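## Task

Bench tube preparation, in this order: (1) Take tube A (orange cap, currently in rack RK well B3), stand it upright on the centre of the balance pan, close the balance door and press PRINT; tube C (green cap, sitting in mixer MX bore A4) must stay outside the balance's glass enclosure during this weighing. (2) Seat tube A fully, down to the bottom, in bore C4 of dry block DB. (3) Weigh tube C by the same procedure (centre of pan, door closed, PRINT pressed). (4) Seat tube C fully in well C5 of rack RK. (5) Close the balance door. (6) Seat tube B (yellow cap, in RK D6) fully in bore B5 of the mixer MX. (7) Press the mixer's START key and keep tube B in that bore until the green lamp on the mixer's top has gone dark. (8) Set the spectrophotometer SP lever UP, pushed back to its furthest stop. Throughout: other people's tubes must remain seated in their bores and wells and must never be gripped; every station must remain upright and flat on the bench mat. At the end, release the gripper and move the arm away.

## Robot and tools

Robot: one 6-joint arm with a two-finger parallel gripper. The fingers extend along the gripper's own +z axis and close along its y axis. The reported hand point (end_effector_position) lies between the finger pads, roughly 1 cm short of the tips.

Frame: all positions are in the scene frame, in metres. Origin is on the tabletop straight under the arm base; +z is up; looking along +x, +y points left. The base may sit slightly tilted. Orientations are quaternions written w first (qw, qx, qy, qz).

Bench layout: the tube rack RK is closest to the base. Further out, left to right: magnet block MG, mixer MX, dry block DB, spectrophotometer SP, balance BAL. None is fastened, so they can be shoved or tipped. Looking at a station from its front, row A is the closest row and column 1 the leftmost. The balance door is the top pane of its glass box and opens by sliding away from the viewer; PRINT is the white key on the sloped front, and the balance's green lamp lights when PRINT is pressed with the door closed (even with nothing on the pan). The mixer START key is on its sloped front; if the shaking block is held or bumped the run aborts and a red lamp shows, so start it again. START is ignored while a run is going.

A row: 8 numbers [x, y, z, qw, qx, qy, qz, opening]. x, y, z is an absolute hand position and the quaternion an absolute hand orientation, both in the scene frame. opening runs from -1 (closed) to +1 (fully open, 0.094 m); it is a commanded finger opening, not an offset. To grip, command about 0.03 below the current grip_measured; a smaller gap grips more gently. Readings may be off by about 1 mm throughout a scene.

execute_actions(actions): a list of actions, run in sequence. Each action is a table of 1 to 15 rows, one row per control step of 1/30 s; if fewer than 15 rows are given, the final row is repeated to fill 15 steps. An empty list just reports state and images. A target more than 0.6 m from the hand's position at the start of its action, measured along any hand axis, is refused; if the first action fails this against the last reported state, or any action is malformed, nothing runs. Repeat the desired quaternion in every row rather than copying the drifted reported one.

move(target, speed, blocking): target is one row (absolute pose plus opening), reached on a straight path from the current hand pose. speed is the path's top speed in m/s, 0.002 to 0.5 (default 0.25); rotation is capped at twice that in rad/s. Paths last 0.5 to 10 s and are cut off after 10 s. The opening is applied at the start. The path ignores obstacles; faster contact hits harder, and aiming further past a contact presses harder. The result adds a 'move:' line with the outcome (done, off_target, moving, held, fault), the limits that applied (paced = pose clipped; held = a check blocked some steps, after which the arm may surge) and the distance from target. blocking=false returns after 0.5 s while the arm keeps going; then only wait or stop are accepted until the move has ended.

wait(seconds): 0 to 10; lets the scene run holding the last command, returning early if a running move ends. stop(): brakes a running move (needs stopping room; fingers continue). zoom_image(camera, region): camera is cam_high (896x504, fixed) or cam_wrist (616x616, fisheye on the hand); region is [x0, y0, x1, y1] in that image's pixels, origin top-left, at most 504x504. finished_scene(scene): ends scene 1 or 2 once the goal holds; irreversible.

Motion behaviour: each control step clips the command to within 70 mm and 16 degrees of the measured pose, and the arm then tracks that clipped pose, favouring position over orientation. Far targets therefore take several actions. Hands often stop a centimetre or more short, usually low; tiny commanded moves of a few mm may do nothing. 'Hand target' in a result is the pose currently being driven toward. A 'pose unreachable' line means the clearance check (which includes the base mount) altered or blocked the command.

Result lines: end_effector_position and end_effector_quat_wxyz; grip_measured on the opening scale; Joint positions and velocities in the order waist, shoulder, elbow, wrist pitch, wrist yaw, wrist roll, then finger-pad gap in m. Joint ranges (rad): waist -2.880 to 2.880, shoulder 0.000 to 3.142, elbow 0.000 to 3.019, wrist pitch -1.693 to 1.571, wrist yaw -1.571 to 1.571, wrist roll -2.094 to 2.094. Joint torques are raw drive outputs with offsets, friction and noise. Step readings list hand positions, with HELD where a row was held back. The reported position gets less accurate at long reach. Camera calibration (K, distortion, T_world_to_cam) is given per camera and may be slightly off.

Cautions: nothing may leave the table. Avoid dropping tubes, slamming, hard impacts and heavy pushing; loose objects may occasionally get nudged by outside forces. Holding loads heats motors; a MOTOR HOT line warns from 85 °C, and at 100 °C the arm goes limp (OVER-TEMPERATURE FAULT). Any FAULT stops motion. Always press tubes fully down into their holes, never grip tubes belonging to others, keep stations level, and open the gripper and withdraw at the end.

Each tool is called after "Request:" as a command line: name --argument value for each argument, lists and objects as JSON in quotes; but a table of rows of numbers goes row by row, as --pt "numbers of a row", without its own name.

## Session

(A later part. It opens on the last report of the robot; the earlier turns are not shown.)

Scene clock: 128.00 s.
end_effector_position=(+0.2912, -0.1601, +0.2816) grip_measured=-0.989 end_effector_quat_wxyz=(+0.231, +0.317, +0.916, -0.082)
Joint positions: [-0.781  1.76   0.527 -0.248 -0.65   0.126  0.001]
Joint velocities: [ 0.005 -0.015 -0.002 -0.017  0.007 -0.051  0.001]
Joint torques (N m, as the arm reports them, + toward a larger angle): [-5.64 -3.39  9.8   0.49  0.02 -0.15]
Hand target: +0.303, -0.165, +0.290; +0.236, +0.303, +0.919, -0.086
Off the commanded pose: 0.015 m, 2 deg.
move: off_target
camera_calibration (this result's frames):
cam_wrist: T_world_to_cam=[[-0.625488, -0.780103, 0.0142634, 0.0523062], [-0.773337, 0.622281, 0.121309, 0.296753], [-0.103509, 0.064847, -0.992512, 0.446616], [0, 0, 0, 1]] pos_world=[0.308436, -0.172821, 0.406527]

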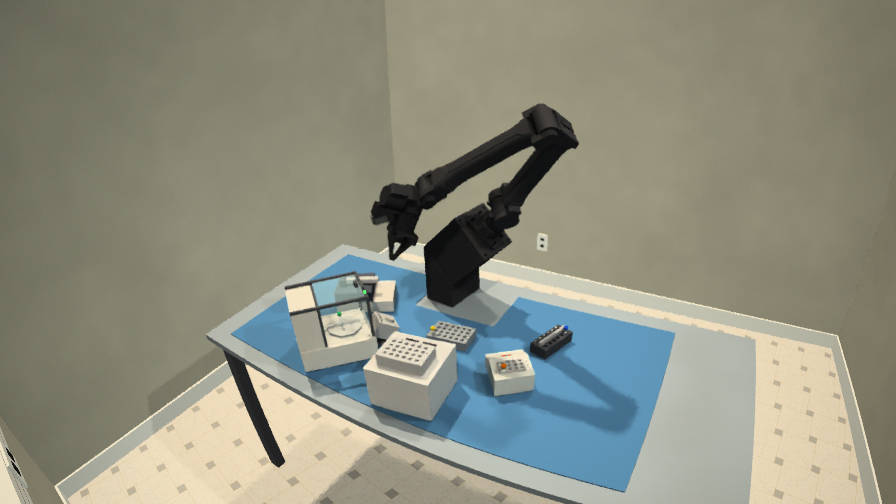

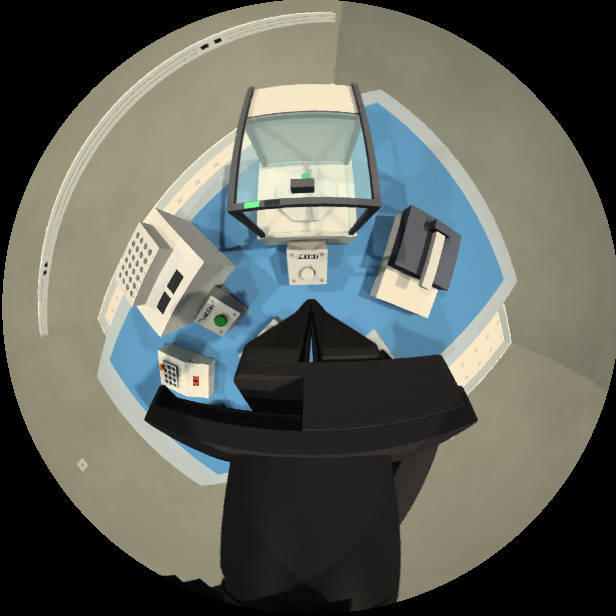

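Lamp lit. Reopen.

Request:
move --target '[0.40,-0.233,0.275,0.19,0.308,0.93,-0.062,-0.1]' --speed 0.2

Request:
move --target '[0.388,-0.227,0.222,0.19,0.308,0.93,-0.062,-0.1]' --speed 0.07

Request:
execute_actions --actions '[[[0.39,-0.228,0.226,0.19,0.308,0.93,-0.062,-0.2],[0.39,-0.228,0.226,0.19,0.308,0.93,-0.062,-0.28],[0.39,-0.228,0.226,0.19,0.308,0.93,-0.062,-0.35],[0.39,-0.228,0.226,0.19,0.308,0.93,-0.062,-0.4],[0.39,-0.228,0.226,0.19,0.308,0.93,-0.062,-0.44],[0.39,-0.228,0.226,0.19,0.308,0.93,-0.062,-0.47],[0.39,-0.228,0.226,0.19,0.308,0.93,-0.062,-0.49],[0.39,-0.228,0.226,0.19,0.308,0.93,-0.062,-0.51],[0.39,-0.228,0.226,0.19,0.308,0.93,-0.062,-0.53],[0.39,-0.228,0.226,0.19,0.308,0.93,-0.062,-0.55]]]'

Request:
move --target '[0.504,-0.308,0.233,0.19,0.308,0.93,-0.062,-0.55]' --speed 0.07

Request:
execute_actions --actions '[[[0.493,-0.303,0.233,0.19,0.308,0.93,-0.062,-0.55],[0.493,-0.303,0.233,0.19,0.308,0.93,-0.062,-0.55],[0.493,-0.303,0.233,0.19,0.308,0.93,-0.062,-0.4],[0.493,-0.303,0.233,0.19,0.308,0.93,-0.062,-0.3],[0.493,-0.303,0.233,0.19,0.308,0.93,-0.062,-0.1]]]'

Request:
move --target '[0.49,-0.30,0.285,0.19,0.308,0.93,-0.062,-0.1]' --speed 0.15

Request:
move --target '[0.44,-0.27,0.275,0.183,0.308,0.932,-0.06,-0.4]' --speed 0.15

Request:
move --target '[0.44,-0.27,0.19,0.183,0.308,0.932,-0.06,-0.4]' --speed 0.12

Request:
move --target '[0.4365,-0.2665,0.124,0.183,0.308,0.932,-0.06,-0.4]' --speed 0.05

Scene clock: 130.03 s.
end_effector_position=(+0.3887, -0.2313, +0.2737) grip_measured=-0.103 end_effector_quat_wxyz=(+0.192, +0.309, +0.929, -0.063)
Joint positions: [-0.712  2.067  0.904 -0.373 -0.674  0.126  0.042]
Joint velocities: [-0.005  0.005 -0.007 -0.007  0.007 -0.007  0.   ]
Joint torques (N m, as the arm reports them, + toward a larger angle): [-7.58 -6.97  9.2   0.45  0.04  0.15]
Hand target: +0.400, -0.232, +0.274; +0.190, +0.308, +0.930, -0.061
Off the commanded pose: 0.012 m, 0 deg.
move: off_target
camera_calibration (this result's frames):
cam_wrist: T_world_to_cam=[[-0.604442, -0.796607, 0.00825432, 0.0475052], [-0.778054, 0.592527, 0.208673, 0.388485], [-0.171121, 0.119708, -0.977951, 0.488491], [0, 0, 0, 1]] pos_world=[0.414567, -0.250821, 0.396262]

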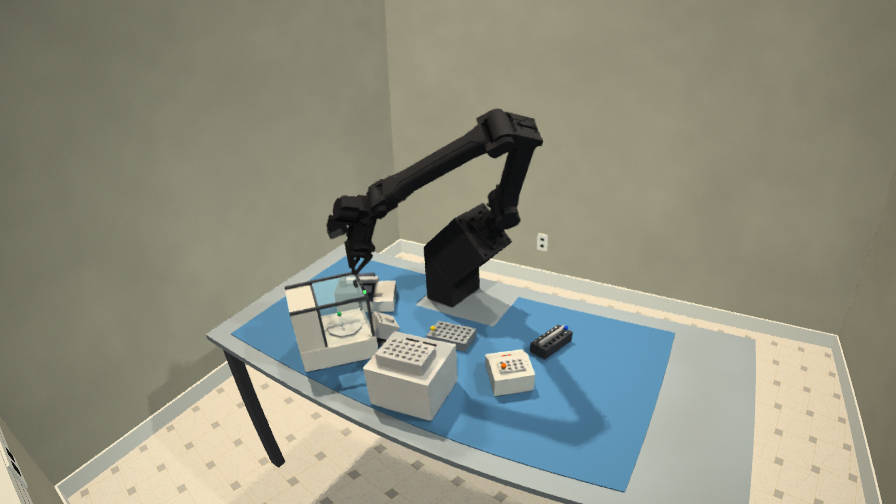

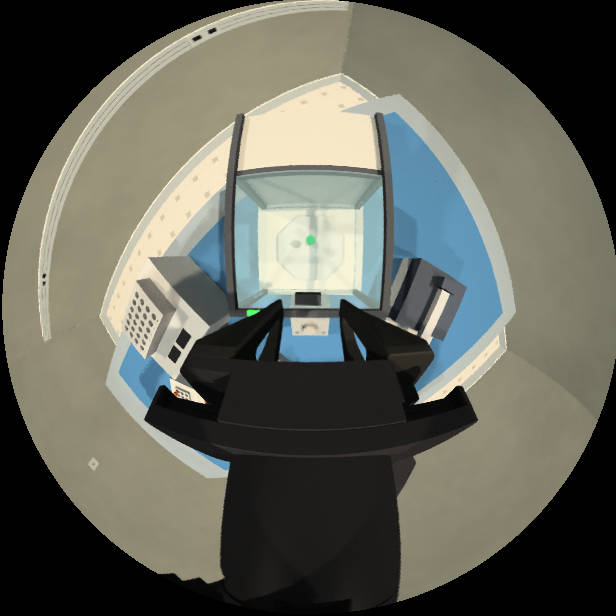

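Scene clock: 131.13 s.
end_effector_position=(+0.3911, -0.2278, +0.2307) grip_measured=-0.103 end_effector_quat_wxyz=(+0.196, +0.302, +0.931, -0.062)
Joint positions: [-0.64   2.125  0.857 -0.2   -0.674  0.211  0.042]
Joint velocities: [-0.005 -0.005 -0.027  0.012  0.081 -0.037  0.001]
Joint torques (N m, as the arm reports them, + toward a larger angle): [-8.43 -7.64  5.33  1.72  0.21  0.14]
Hand target: +0.388, -0.227, +0.221; +0.190, +0.308, +0.930, -0.061
Off the commanded pose: 0.009 m, 1 deg.
move: done
camera_calibration (this result's frames):
cam_wrist: T_world_to_cam=[[-0.592686, -0.805394, 0.00792213, 0.0455754], [-0.787829, 0.581749, 0.202221, 0.400166], [-0.167476, 0.113612, -0.979308, 0.443955], [0, 0, 0, 1]] pos_world=[0.416626, -0.246529, 0.353486]

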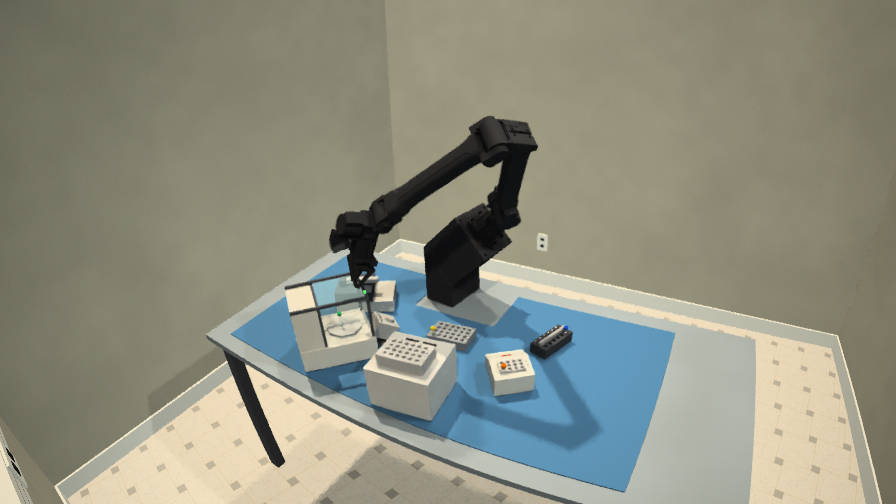

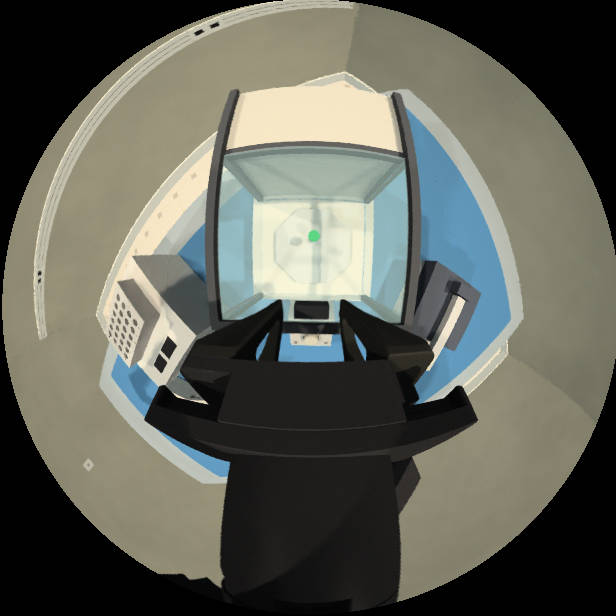

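Scene clock: 131.63 s.
end_effector_position=(+0.3910, -0.2281, +0.2308) grip_measured=-0.511 end_effector_quat_wxyz=(+0.195, +0.302, +0.931, -0.063)
Joint positions: [-0.64   2.125  0.857 -0.2   -0.673  0.211  0.023]
Joint velocities: [-0.015 -0.005 -0.002  0.007  0.007  0.022 -0.   ]
Joint torques (N m, as the arm reports them, + toward a larger angle): [-8.82 -7.97  6.1   0.9   0.21  0.13]
Hand target: +0.390, -0.228, +0.226; +0.190, +0.308, +0.930, -0.062
Off the commanded pose: 0.005 m, 1 deg.
Step readings (end_effector_position):
0: (+0.3911, -0.2278, +0.2307)
1: (+0.3911, -0.2279, +0.2307)
2: (+0.3911, -0.2279, +0.2308)
4: (+0.3910, -0.2280, +0.2308)
8: (+0.3910, -0.2280, +0.2308)
15: end_effector_position above
camera_calibration (this result's frames):
cam_wrist: T_world_to_cam=[[-0.593165, -0.805027, 0.00928584, 0.0452751], [-0.78737, 0.582483, 0.201896, 0.400276], [-0.167941, 0.112446, -0.979363, 0.443914], [0, 0, 0, 1]] pos_world=[0.416572, -0.246623, 0.353518]

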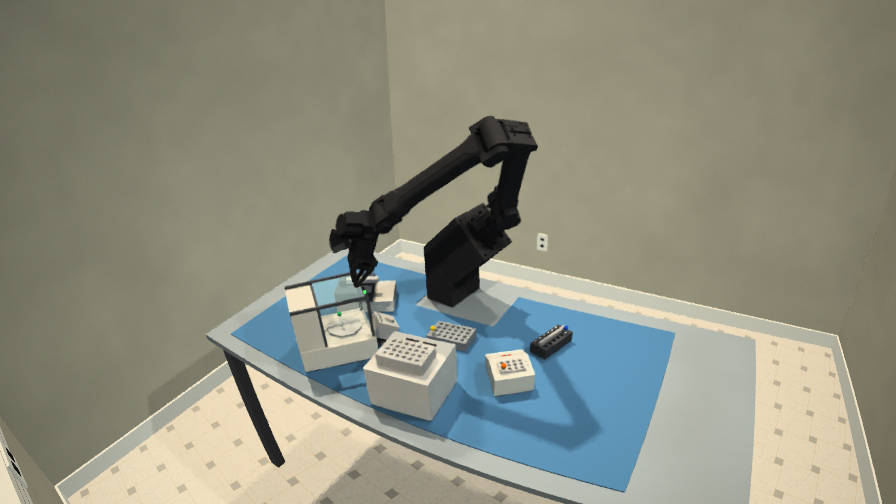

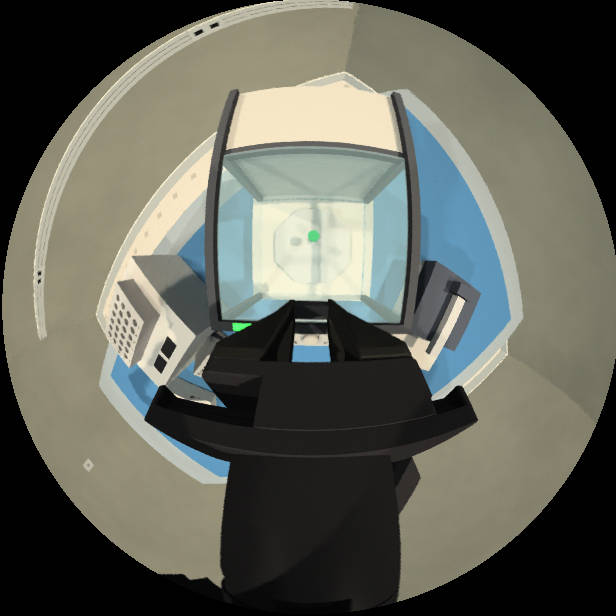

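Scene clock: 133.93 s.
end_effector_position=(+0.4861, -0.3012, +0.2325) grip_measured=-0.511 end_effector_quat_wxyz=(+0.187, +0.305, +0.932, -0.059)
Joint positions: [-0.625  2.353  1.25  -0.378 -0.676  0.221  0.023]
Joint velocities: [ 0.005 -0.015  0.012 -0.012 -0.081 -0.022  0.001]
Joint torques (N m, as the arm reports them, + toward a larger angle): [-11.42 -10.83  10.49   0.6    0.36   0.31]
Hand target: +0.503, -0.306, +0.233; +0.191, +0.308, +0.930, -0.062
Off the commanded pose: 0.019 m, 1 deg.
move: off_target
camera_calibration (this result's frames):
cam_wrist: T_world_to_cam=[[-0.597401, -0.801917, 0.0063983, 0.0464362], [-0.781228, 0.583753, 0.221168, 0.510334], [-0.181094, 0.127128, -0.975215, 0.479659], [0, 0, 0, 1]] pos_world=[0.513292, -0.321649, 0.354604]

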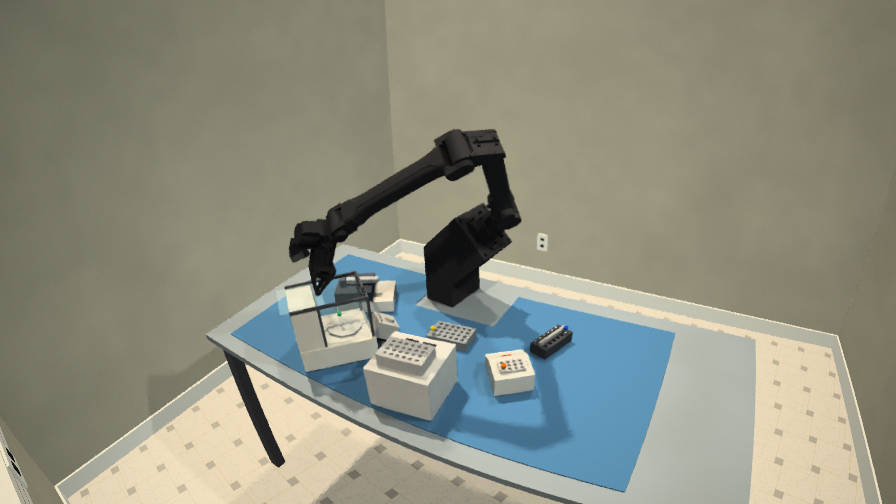

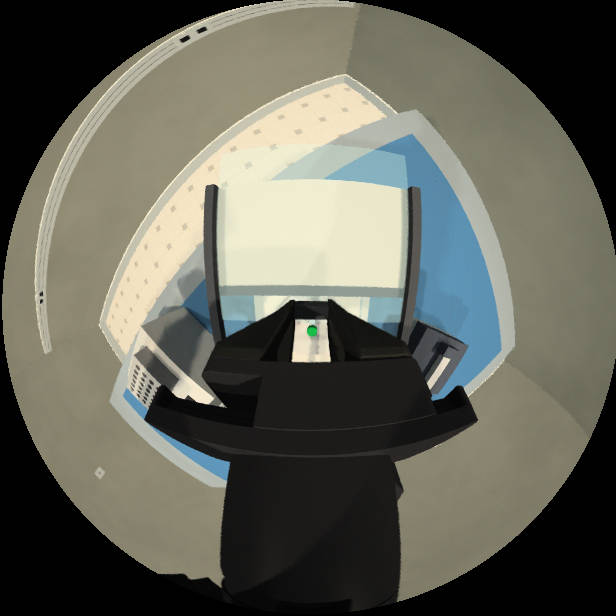

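Scene clock: 134.43 s.
end_effector_position=(+0.4860, -0.3019, +0.2327) grip_measured=-0.103 end_effector_quat_wxyz=(+0.187, +0.307, +0.931, -0.061)
Joint positions: [-0.625  2.353  1.25  -0.378 -0.672  0.224  0.042]
Joint velocities: [-0.005 -0.005 -0.012 -0.012 -0.007  0.081  0.   ]
Joint torques (N m, as the arm reports them, + toward a larger angle): [-11.11 -12.32   7.78   1.21   0.19   0.17]
Hand target: +0.493, -0.303, +0.233; +0.190, +0.308, +0.930, -0.062
Off the commanded pose: 0.007 m, 0 deg.
Step readings (end_effector_position):
0: (+0.4861, -0.3012, +0.2325)
1: (+0.4861, -0.3012, +0.2325)
2: (+0.4861, -0.3012, +0.2325)
4: (+0.4861, -0.3018, +0.2327)
8: (+0.4860, -0.3019, +0.2327)
15: end_effector_position above
camera_calibration (this result's frames):
cam_wrist: T_world_to_cam=[[-0.600436, -0.799621, 0.00917191, 0.0473359], [-0.778856, 0.587366, 0.219966, 0.510827], [-0.181276, 0.124932, -0.975464, 0.479382], [0, 0, 0, 1]] pos_world=[0.513183, -0.322082, 0.354821]

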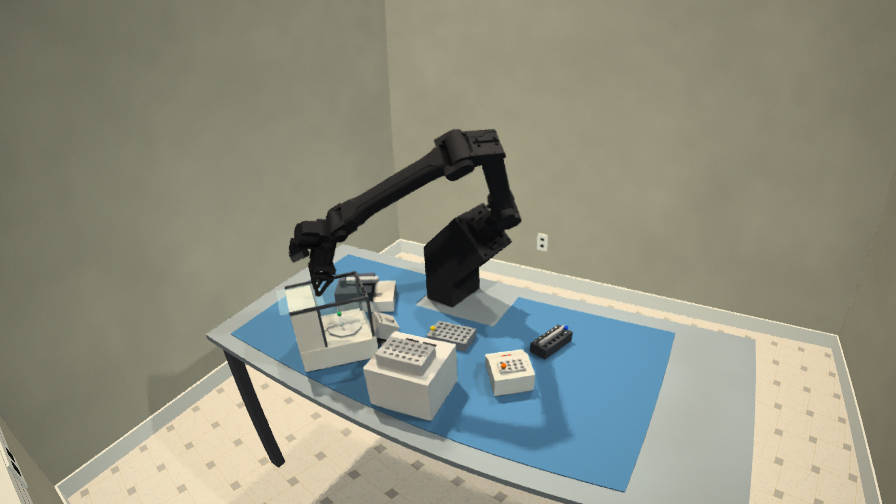

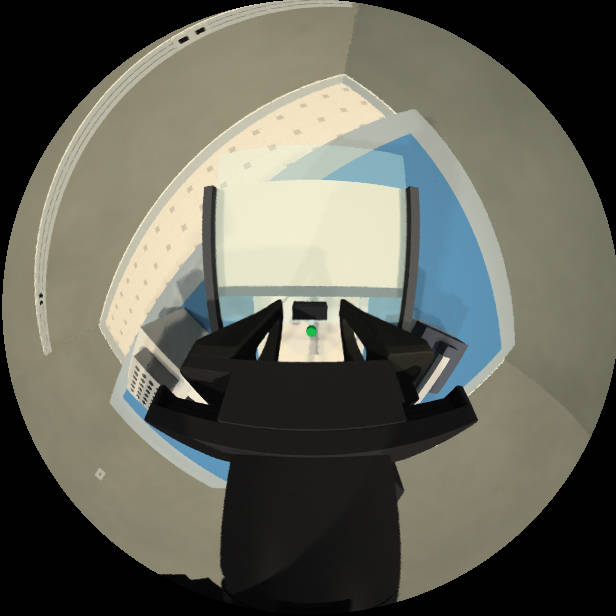

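Scene clock: 135.27 s.
end_effector_position=(+0.4739, -0.2974, +0.2745) grip_measured=-0.103 end_effector_quat_wxyz=(+0.182, +0.325, +0.926, -0.058)
Joint positions: [-0.683  2.29   1.256 -0.508 -0.672  0.178  0.042]
Joint velocities: [-0.015 -0.005  0.007 -0.007  0.066  0.066 -0.   ]
Joint torques (N m, as the arm reports them, + toward a larger angle): [-12.14 -12.15   9.97   0.46   0.1   -0.18]
Hand target: +0.489, -0.300, +0.286; +0.190, +0.308, +0.930, -0.063
Off the commanded pose: 0.019 m, 2 deg.
move: off_target
camera_calibration (this result's frames):
cam_wrist: T_world_to_cam=[[-0.629719, -0.776823, 0.000149308, 0.0664171], [-0.755836, 0.612751, 0.230756, 0.483264], [-0.179348, 0.145199, -0.973012, 0.521903], [0, 0, 0, 1]] pos_world=[0.500695, -0.320305, 0.396291]

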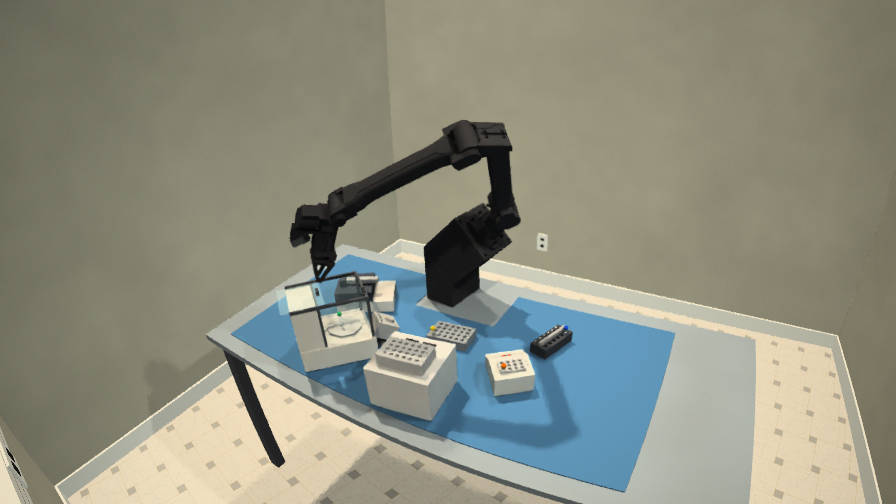

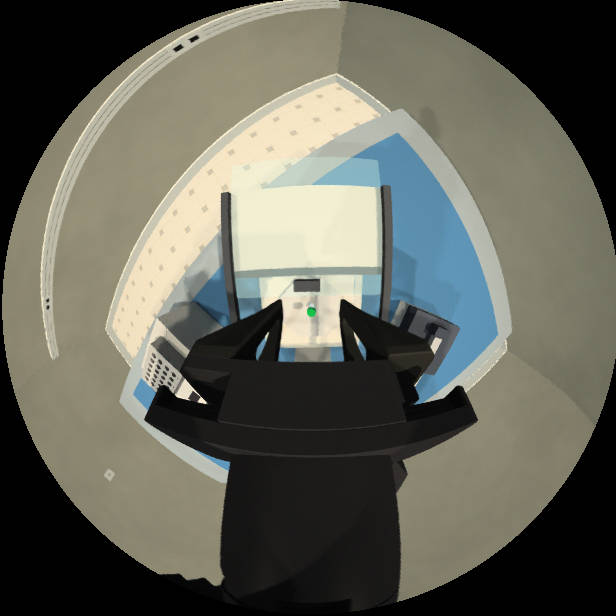

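Scene clock: 136.10 s.
end_effector_position=(+0.4396, -0.2681, +0.2698) grip_measured=-0.397 end_effector_quat_wxyz=(+0.174, +0.318, +0.930, -0.058)
Joint positions: [-0.684  2.206  1.118 -0.474 -0.673  0.148  0.028]
Joint velocities: [-0.005 -0.005  0.002 -0.017 -0.007 -0.022 -0.001]
Joint torques (N m, as the arm reports them, + toward a larger angle): [-11.71 -11.19   6.32   1.68   0.02  -0.14]
Hand target: +0.440, -0.270, +0.275; +0.183, +0.308, +0.932, -0.060
Off the commanded pose: 0.006 m, 2 deg.
move: done
camera_calibration (this result's frames):
cam_wrist: T_world_to_cam=[[-0.617801, -0.786298, 0.00763439, 0.0578104], [-0.761195, 0.600456, 0.245021, 0.435669], [-0.197243, 0.145563, -0.969488, 0.513894], [0, 0, 0, 1]] pos_world=[0.468707, -0.290948, 0.391024]

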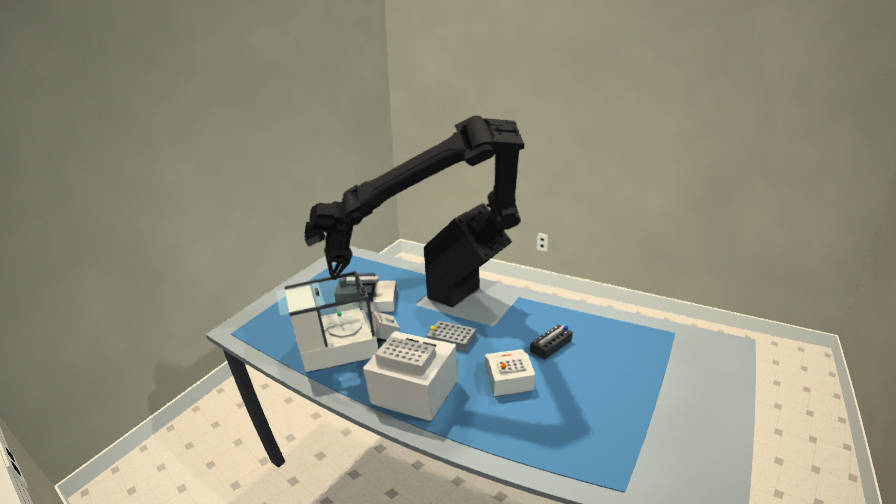

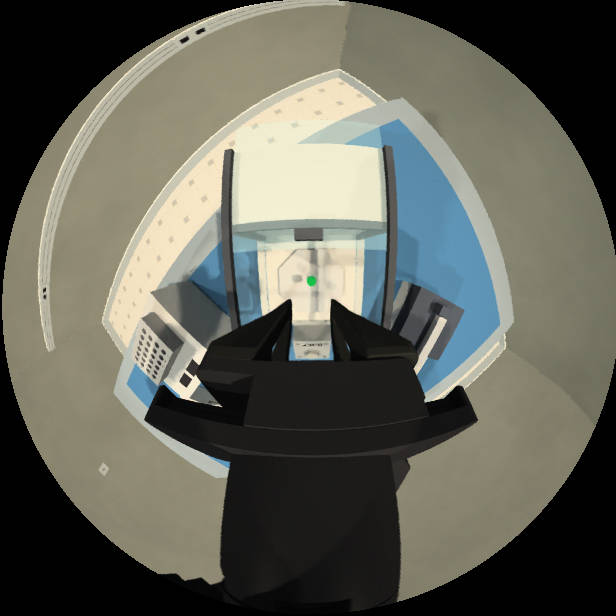

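Scene clock: 137.13 s.
end_effector_position=(+0.4421, -0.2705, +0.1971) grip_measured=-0.397 end_effector_quat_wxyz=(+0.186, +0.302, +0.933, -0.059)
Joint positions: [-0.587  2.306  1.054 -0.2   -0.673  0.261  0.028]
Joint velocities: [-0.005 -0.005  0.017  0.007  0.007 -0.022 -0.   ]
Joint torques (N m, as the arm reports them, + toward a larger angle): [ -9.36 -10.21   5.17   1.68   0.22   0.18]
Hand target: +0.441, -0.270, +0.189; +0.183, +0.308, +0.932, -0.058
Off the commanded pose: 0.007 m, 1 deg.
move: done
camera_calibration (this result's frames):
cam_wrist: T_world_to_cam=[[-0.591982, -0.805906, 0.00848961, 0.0411256], [-0.784685, 0.578734, 0.222117, 0.46579], [-0.183918, 0.124827, -0.974983, 0.433891], [0, 0, 0, 1]] pos_world=[0.469645, -0.290587, 0.319227]

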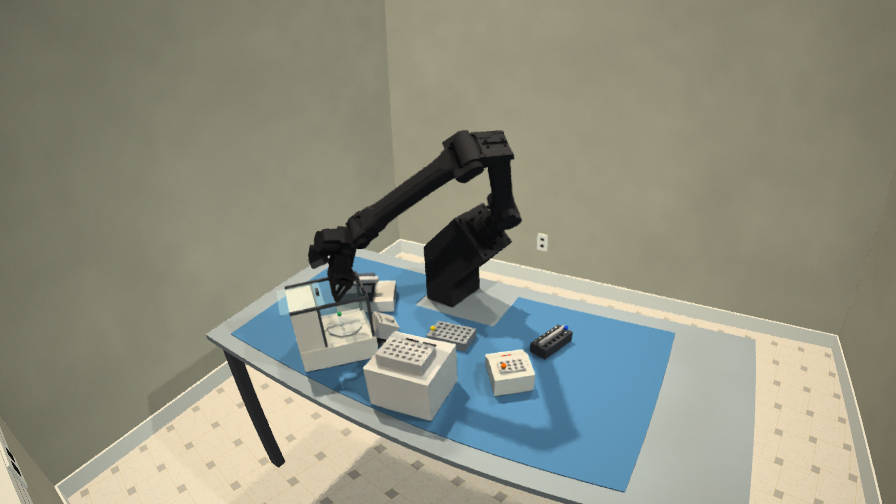

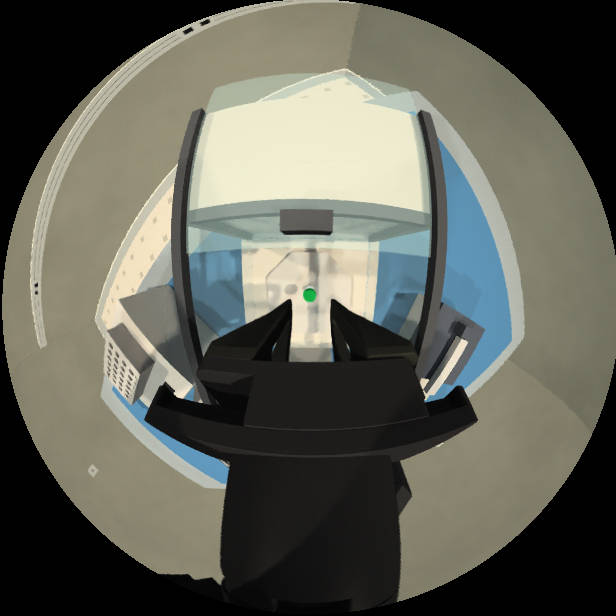

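Scene clock: 138.93 s.
end_effector_position=(+0.4423, -0.2677, +0.1349) grip_measured=-0.397 end_effector_quat_wxyz=(+0.190, +0.302, +0.932, -0.059)
Joint positions: [-0.49   2.404  1.027  0.011 -0.658  0.39   0.028]
Joint velocities: [-0.005 -0.015 -0.007 -0.007  0.022 -0.037 -0.   ]
Joint torques (N m, as the arm reports them, + toward a larger angle): [-10.31  -9.69   3.55   1.55   0.28   0.21]
Hand target: +0.437, -0.266, +0.123; +0.183, +0.308, +0.932, -0.058
Off the commanded pose: 0.012 m, 1 deg.
move: off_target
camera_calibration (this result's frames):
cam_wrist: T_world_to_cam=[[-0.591493, -0.806289, 0.00583596, 0.0440425], [-0.78682, 0.578763, 0.214353, 0.480214], [-0.176208, 0.122196, -0.976739, 0.369051], [0, 0, 0, 1]] pos_world=[0.468923, -0.287516, 0.257274]

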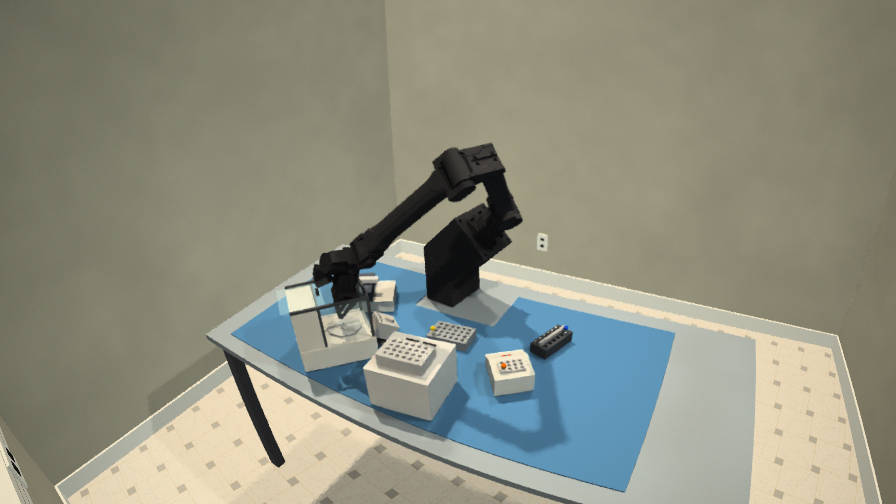

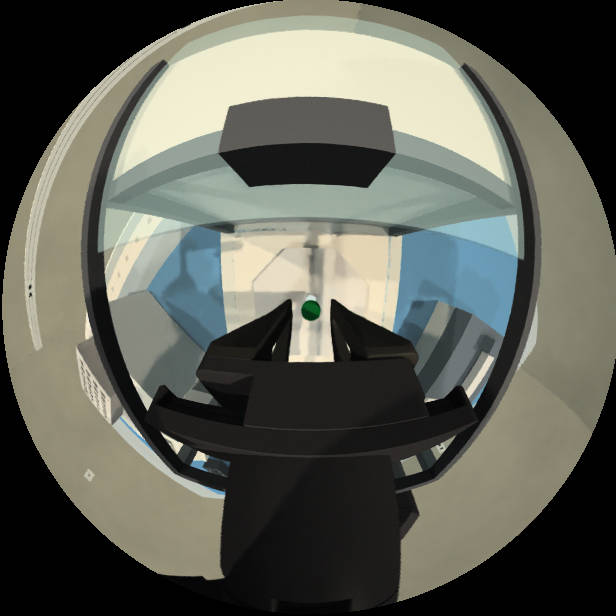

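Request:
execute_actions --actions '[[[0.4375,-0.267,0.124,0.185,0.308,0.932,-0.06,-0.5],[0.4375,-0.267,0.124,0.185,0.308,0.932,-0.06,-0.56],[0.4375,-0.267,0.124,0.185,0.308,0.932,-0.06,-0.62],[0.4375,-0.267,0.124,0.185,0.308,0.932,-0.06,-0.66],[0.4375,-0.267,0.124,0.185,0.308,0.932,-0.06,-0.69],[0.4375,-0.267,0.124,0.185,0.308,0.932,-0.06,-0.71],[0.4375,-0.267,0.124,0.185,0.308,0.932,-0.06,-0.73],[0.4375,-0.267,0.124,0.185,0.308,0.932,-0.06,-0.745],[0.4375,-0.267,0.124,0.185,0.308,0.932,-0.06,-0.76],[0.4375,-0.267,0.124,0.185,0.308,0.932,-0.06,-0.775],[0.4375,-0.267,0.124,0.185,0.308,0.932,-0.06,-0.785]]]'

Request:
move --target '[0.452,-0.274,0.185,0.19,0.308,0.93,-0.062,-0.785]' --speed 0.08

Request:
move --target '[0.452,-0.274,0.315,0.19,0.308,0.93,-0.062,-0.785]' --speed 0.15

Request:
move --target '[0.30,-0.12,0.30,0.195,0.17,0.965,-0.034,-0.785]'

Request:
move --target '[0.245,-0.018,0.115,0.195,0.17,0.965,-0.034,-0.785]' --speed 0.15

Request:
zoom_image --camera "cam_wrist" --region '[230,190,410,370]'

Scene clock: 140.10 s.
end_effector_position=(+0.4427, -0.2683, +0.1352) grip_measured=-0.770 end_effector_quat_wxyz=(+0.191, +0.303, +0.932, -0.060)
Joint positions: [-0.49   2.404  1.027  0.013 -0.654  0.393  0.011]
Joint velocities: [-0.005 -0.005 -0.002 -0.002 -0.007  0.007  0.   ]
Joint torques (N m, as the arm reports them, + toward a larger angle): [-10.35  -9.65   3.92   1.67   0.28   0.19]
Hand target: +0.437, -0.267, +0.124; +0.185, +0.308, +0.931, -0.060
Off the commanded pose: 0.012 m, 1 deg.
Step readings (end_effector_position):
0: (+0.4423, -0.2677, +0.1349)
1: (+0.4423, -0.2680, +0.1350)
2: (+0.4424, -0.2682, +0.1351)
4: (+0.4426, -0.2683, +0.1352)
8: (+0.4427, -0.2683, +0.1352)
15: end_effector_position above
camera_calibration (this result's frames):
cam_wrist: T_world_to_cam=[[-0.593487, -0.804813, 0.00695671, 0.0449005], [-0.785787, 0.581283, 0.211302, 0.481434], [-0.174103, 0.119939, -0.977396, 0.368016], [0, 0, 0, 1]] pos_world=[0.469025, -0.287852, 0.257657]

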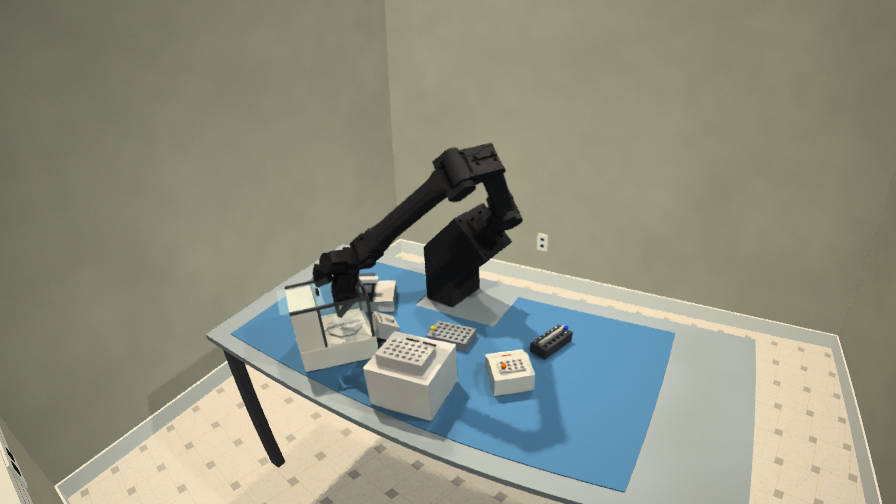

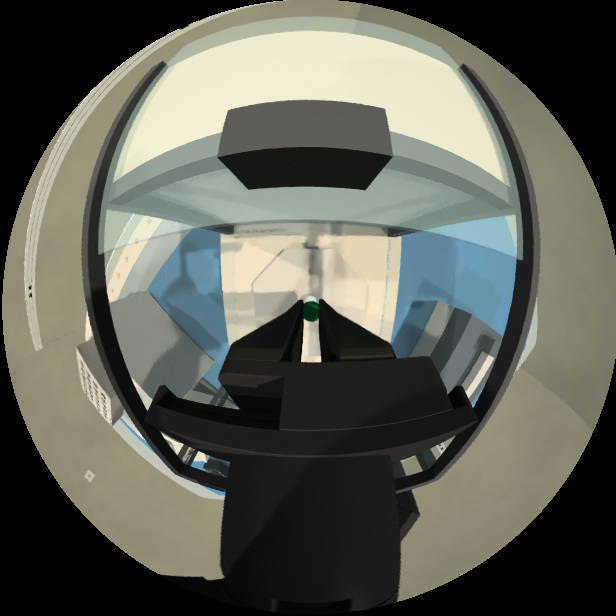

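Scene clock: 141.13 s.
end_effector_position=(+0.4375, -0.2710, +0.1755) grip_measured=-0.770 end_effector_quat_wxyz=(+0.181, +0.322, +0.927, -0.061)
Joint positions: [-0.557  2.338  1.043 -0.15  -0.657  0.329  0.011]
Joint velocities: [-0.005  0.005 -0.002 -0.002 -0.022 -0.066 -0.   ]
Joint torques (N m, as the arm reports them, + toward a larger angle): [-11.96 -12.11   7.51   0.46   0.11  -0.13]
Hand target: +0.452, -0.274, +0.186; +0.190, +0.308, +0.930, -0.063
Off the commanded pose: 0.018 m, 2 deg.
move: off_target
camera_calibration (this result's frames):
cam_wrist: T_world_to_cam=[[-0.625791, -0.779952, 0.00781519, 0.0601539], [-0.757868, 0.61038, 0.230375, 0.46271], [-0.184451, 0.138243, -0.973071, 0.415584], [0, 0, 0, 1]] pos_world=[0.464972, -0.292964, 0.297326]

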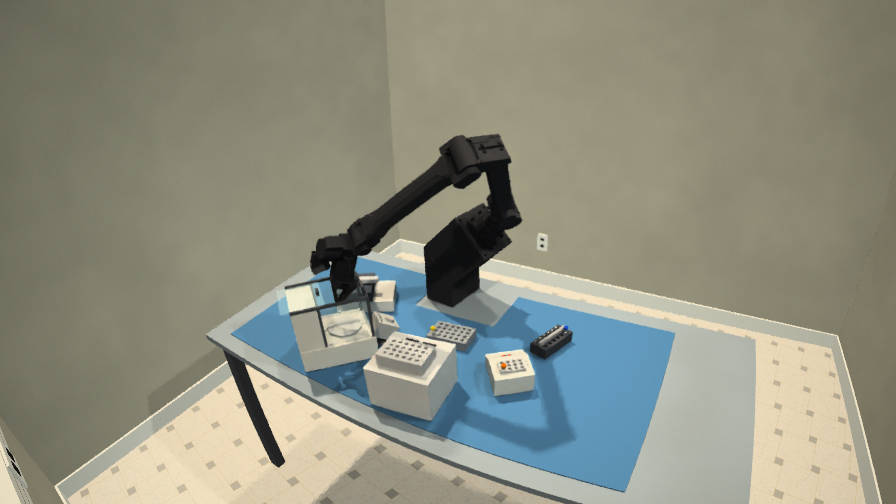

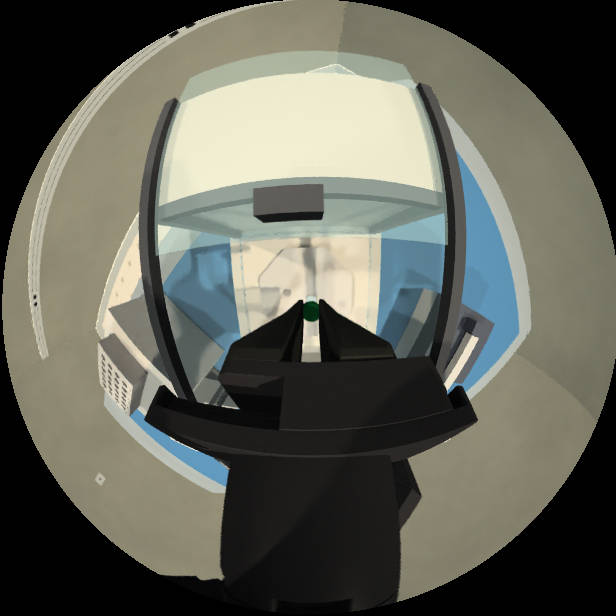

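Scene clock: 142.47 s.
end_effector_position=(+0.4363, -0.2712, +0.3048) grip_measured=-0.770 end_effector_quat_wxyz=(+0.181, +0.325, +0.926, -0.060)
Joint positions: [-0.735  2.168  1.143 -0.559 -0.668  0.111  0.011]
Joint velocities: [-0.015 -0.005  0.002 -0.007 -0.095  0.022 -0.   ]
Joint torques (N m, as the arm reports them, + toward a larger angle): [ -9.91 -11.1   10.32   0.34   0.    -0.14]
Hand target: +0.450, -0.274, +0.317; +0.190, +0.308, +0.930, -0.065
Off the commanded pose: 0.019 m, 2 deg.
move: off_target
camera_calibration (this result's frames):
cam_wrist: T_world_to_cam=[[-0.630477, -0.776196, 0.00432816, 0.062333], [-0.754676, 0.614282, 0.230481, 0.431804], [-0.181557, 0.142047, -0.973067, 0.540953], [0, 0, 0, 1]] pos_world=[0.463385, -0.293707, 0.426591]

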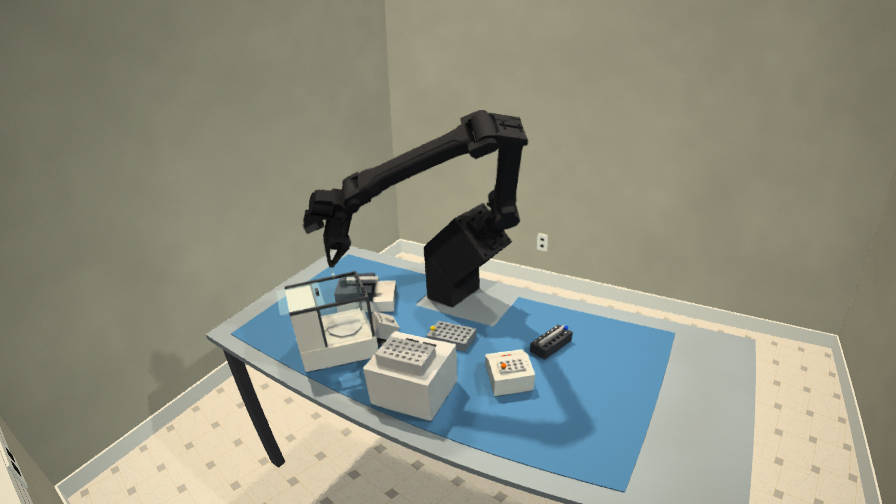

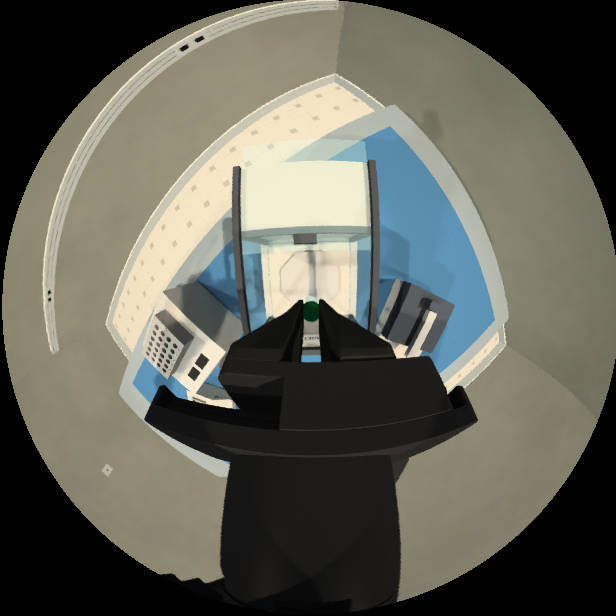

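Scene clock: 143.87 s.
end_effector_position=(+0.3013, -0.1199, +0.2999) grip_measured=-0.770 end_effector_quat_wxyz=(+0.195, +0.173, +0.965, -0.036)
Joint positions: [-0.785  1.695  0.594 -0.517 -0.782 -0.249  0.011]
Joint velocities: [-0.005 -0.005 -0.007 -0.007 -0.022 -0.066  0.001]
Joint torques (N m, as the arm reports them, + toward a larger angle): [-6.34 -3.63  7.66  0.38 -0.1  -0.22]
Hand target: +0.299, -0.121, +0.301; +0.194, +0.170, +0.965, -0.035
Off the commanded pose: 0.001 m, 0 deg.
move: done
camera_calibration (this result's frames):
cam_wrist: T_world_to_cam=[[-0.354556, -0.934947, 0.0128098, -0.0100387], [-0.912221, 0.34888, 0.214792, 0.258454], [-0.205288, 0.0644702, -0.976576, 0.489022], [0, 0, 0, 1]] pos_world=[0.332599, -0.131083, 0.422182]

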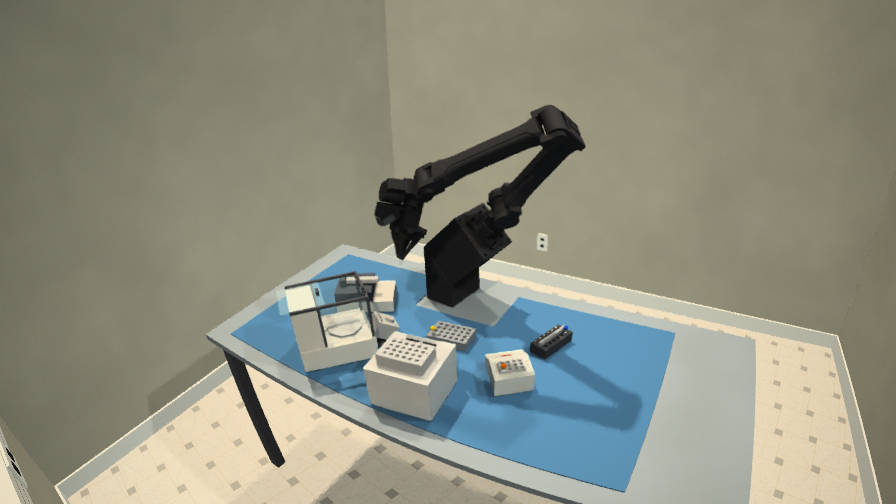

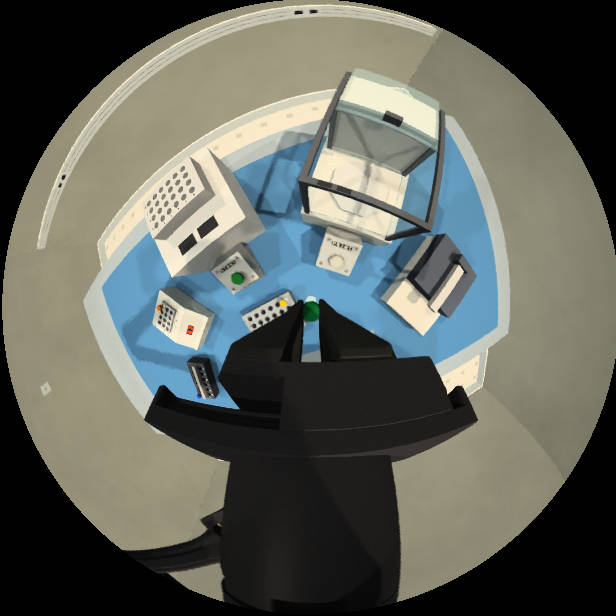

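Scene clock: 146.00 s.
end_effector_position=(+0.2572, -0.0133, +0.1120) grip_measured=-0.770 end_effector_quat_wxyz=(+0.204, +0.159, +0.966, -0.023)
Joint positions: [-0.04   1.976  0.179  0.833 -0.589  0.688  0.011]
Joint velocities: [-0.015 -0.005 -0.007 -0.012  0.022  0.037  0.   ]
Joint torques (N m, as the arm reports them, + toward a larger angle): [-4.56 -3.08 -2.51  1.66  0.37  0.17]
Hand target: +0.247, -0.013, +0.110; +0.197, +0.170, +0.965, -0.023
Off the commanded pose: 0.013 m, 2 deg.
move: off_target
camera_calibration (this result's frames):
cam_wrist: T_world_to_cam=[[-0.324876, -0.945695, -0.0108015, 0.0712611], [-0.926892, 0.316105, 0.20236, 0.226058], [-0.187957, 0.0757537, -0.979252, 0.285581], [0, 0, 0, 1]] pos_world=[0.286359, -0.0257004, 0.23468]

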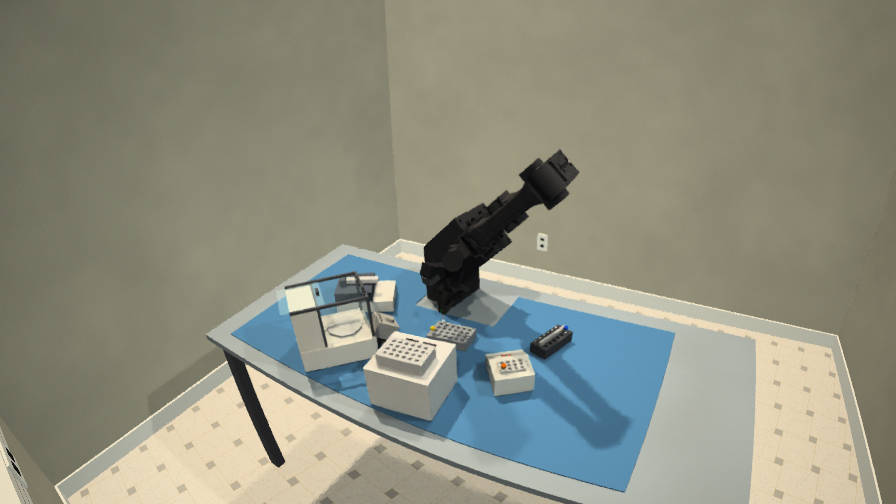

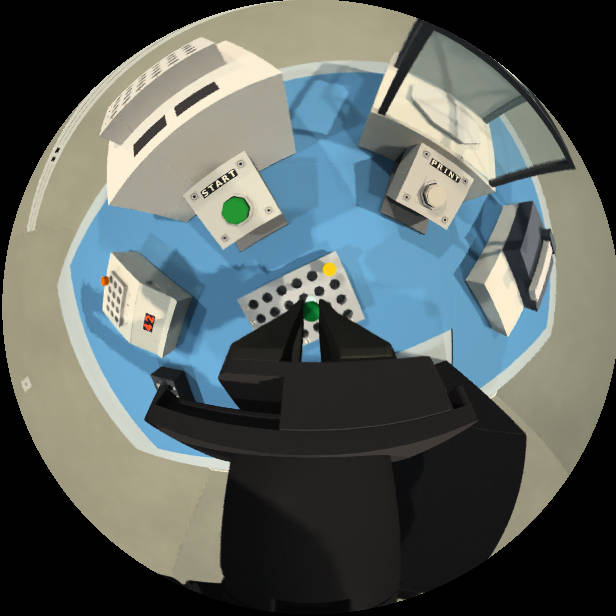

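Region (230, 190, 410, 370) of cam_wrist's 616x616 image, scaled by 2.800, with more detail than that image has.

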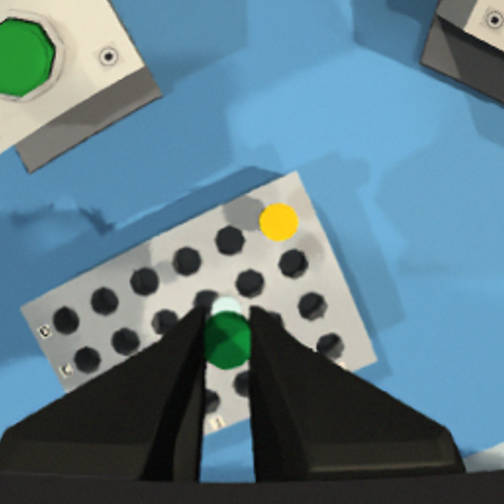

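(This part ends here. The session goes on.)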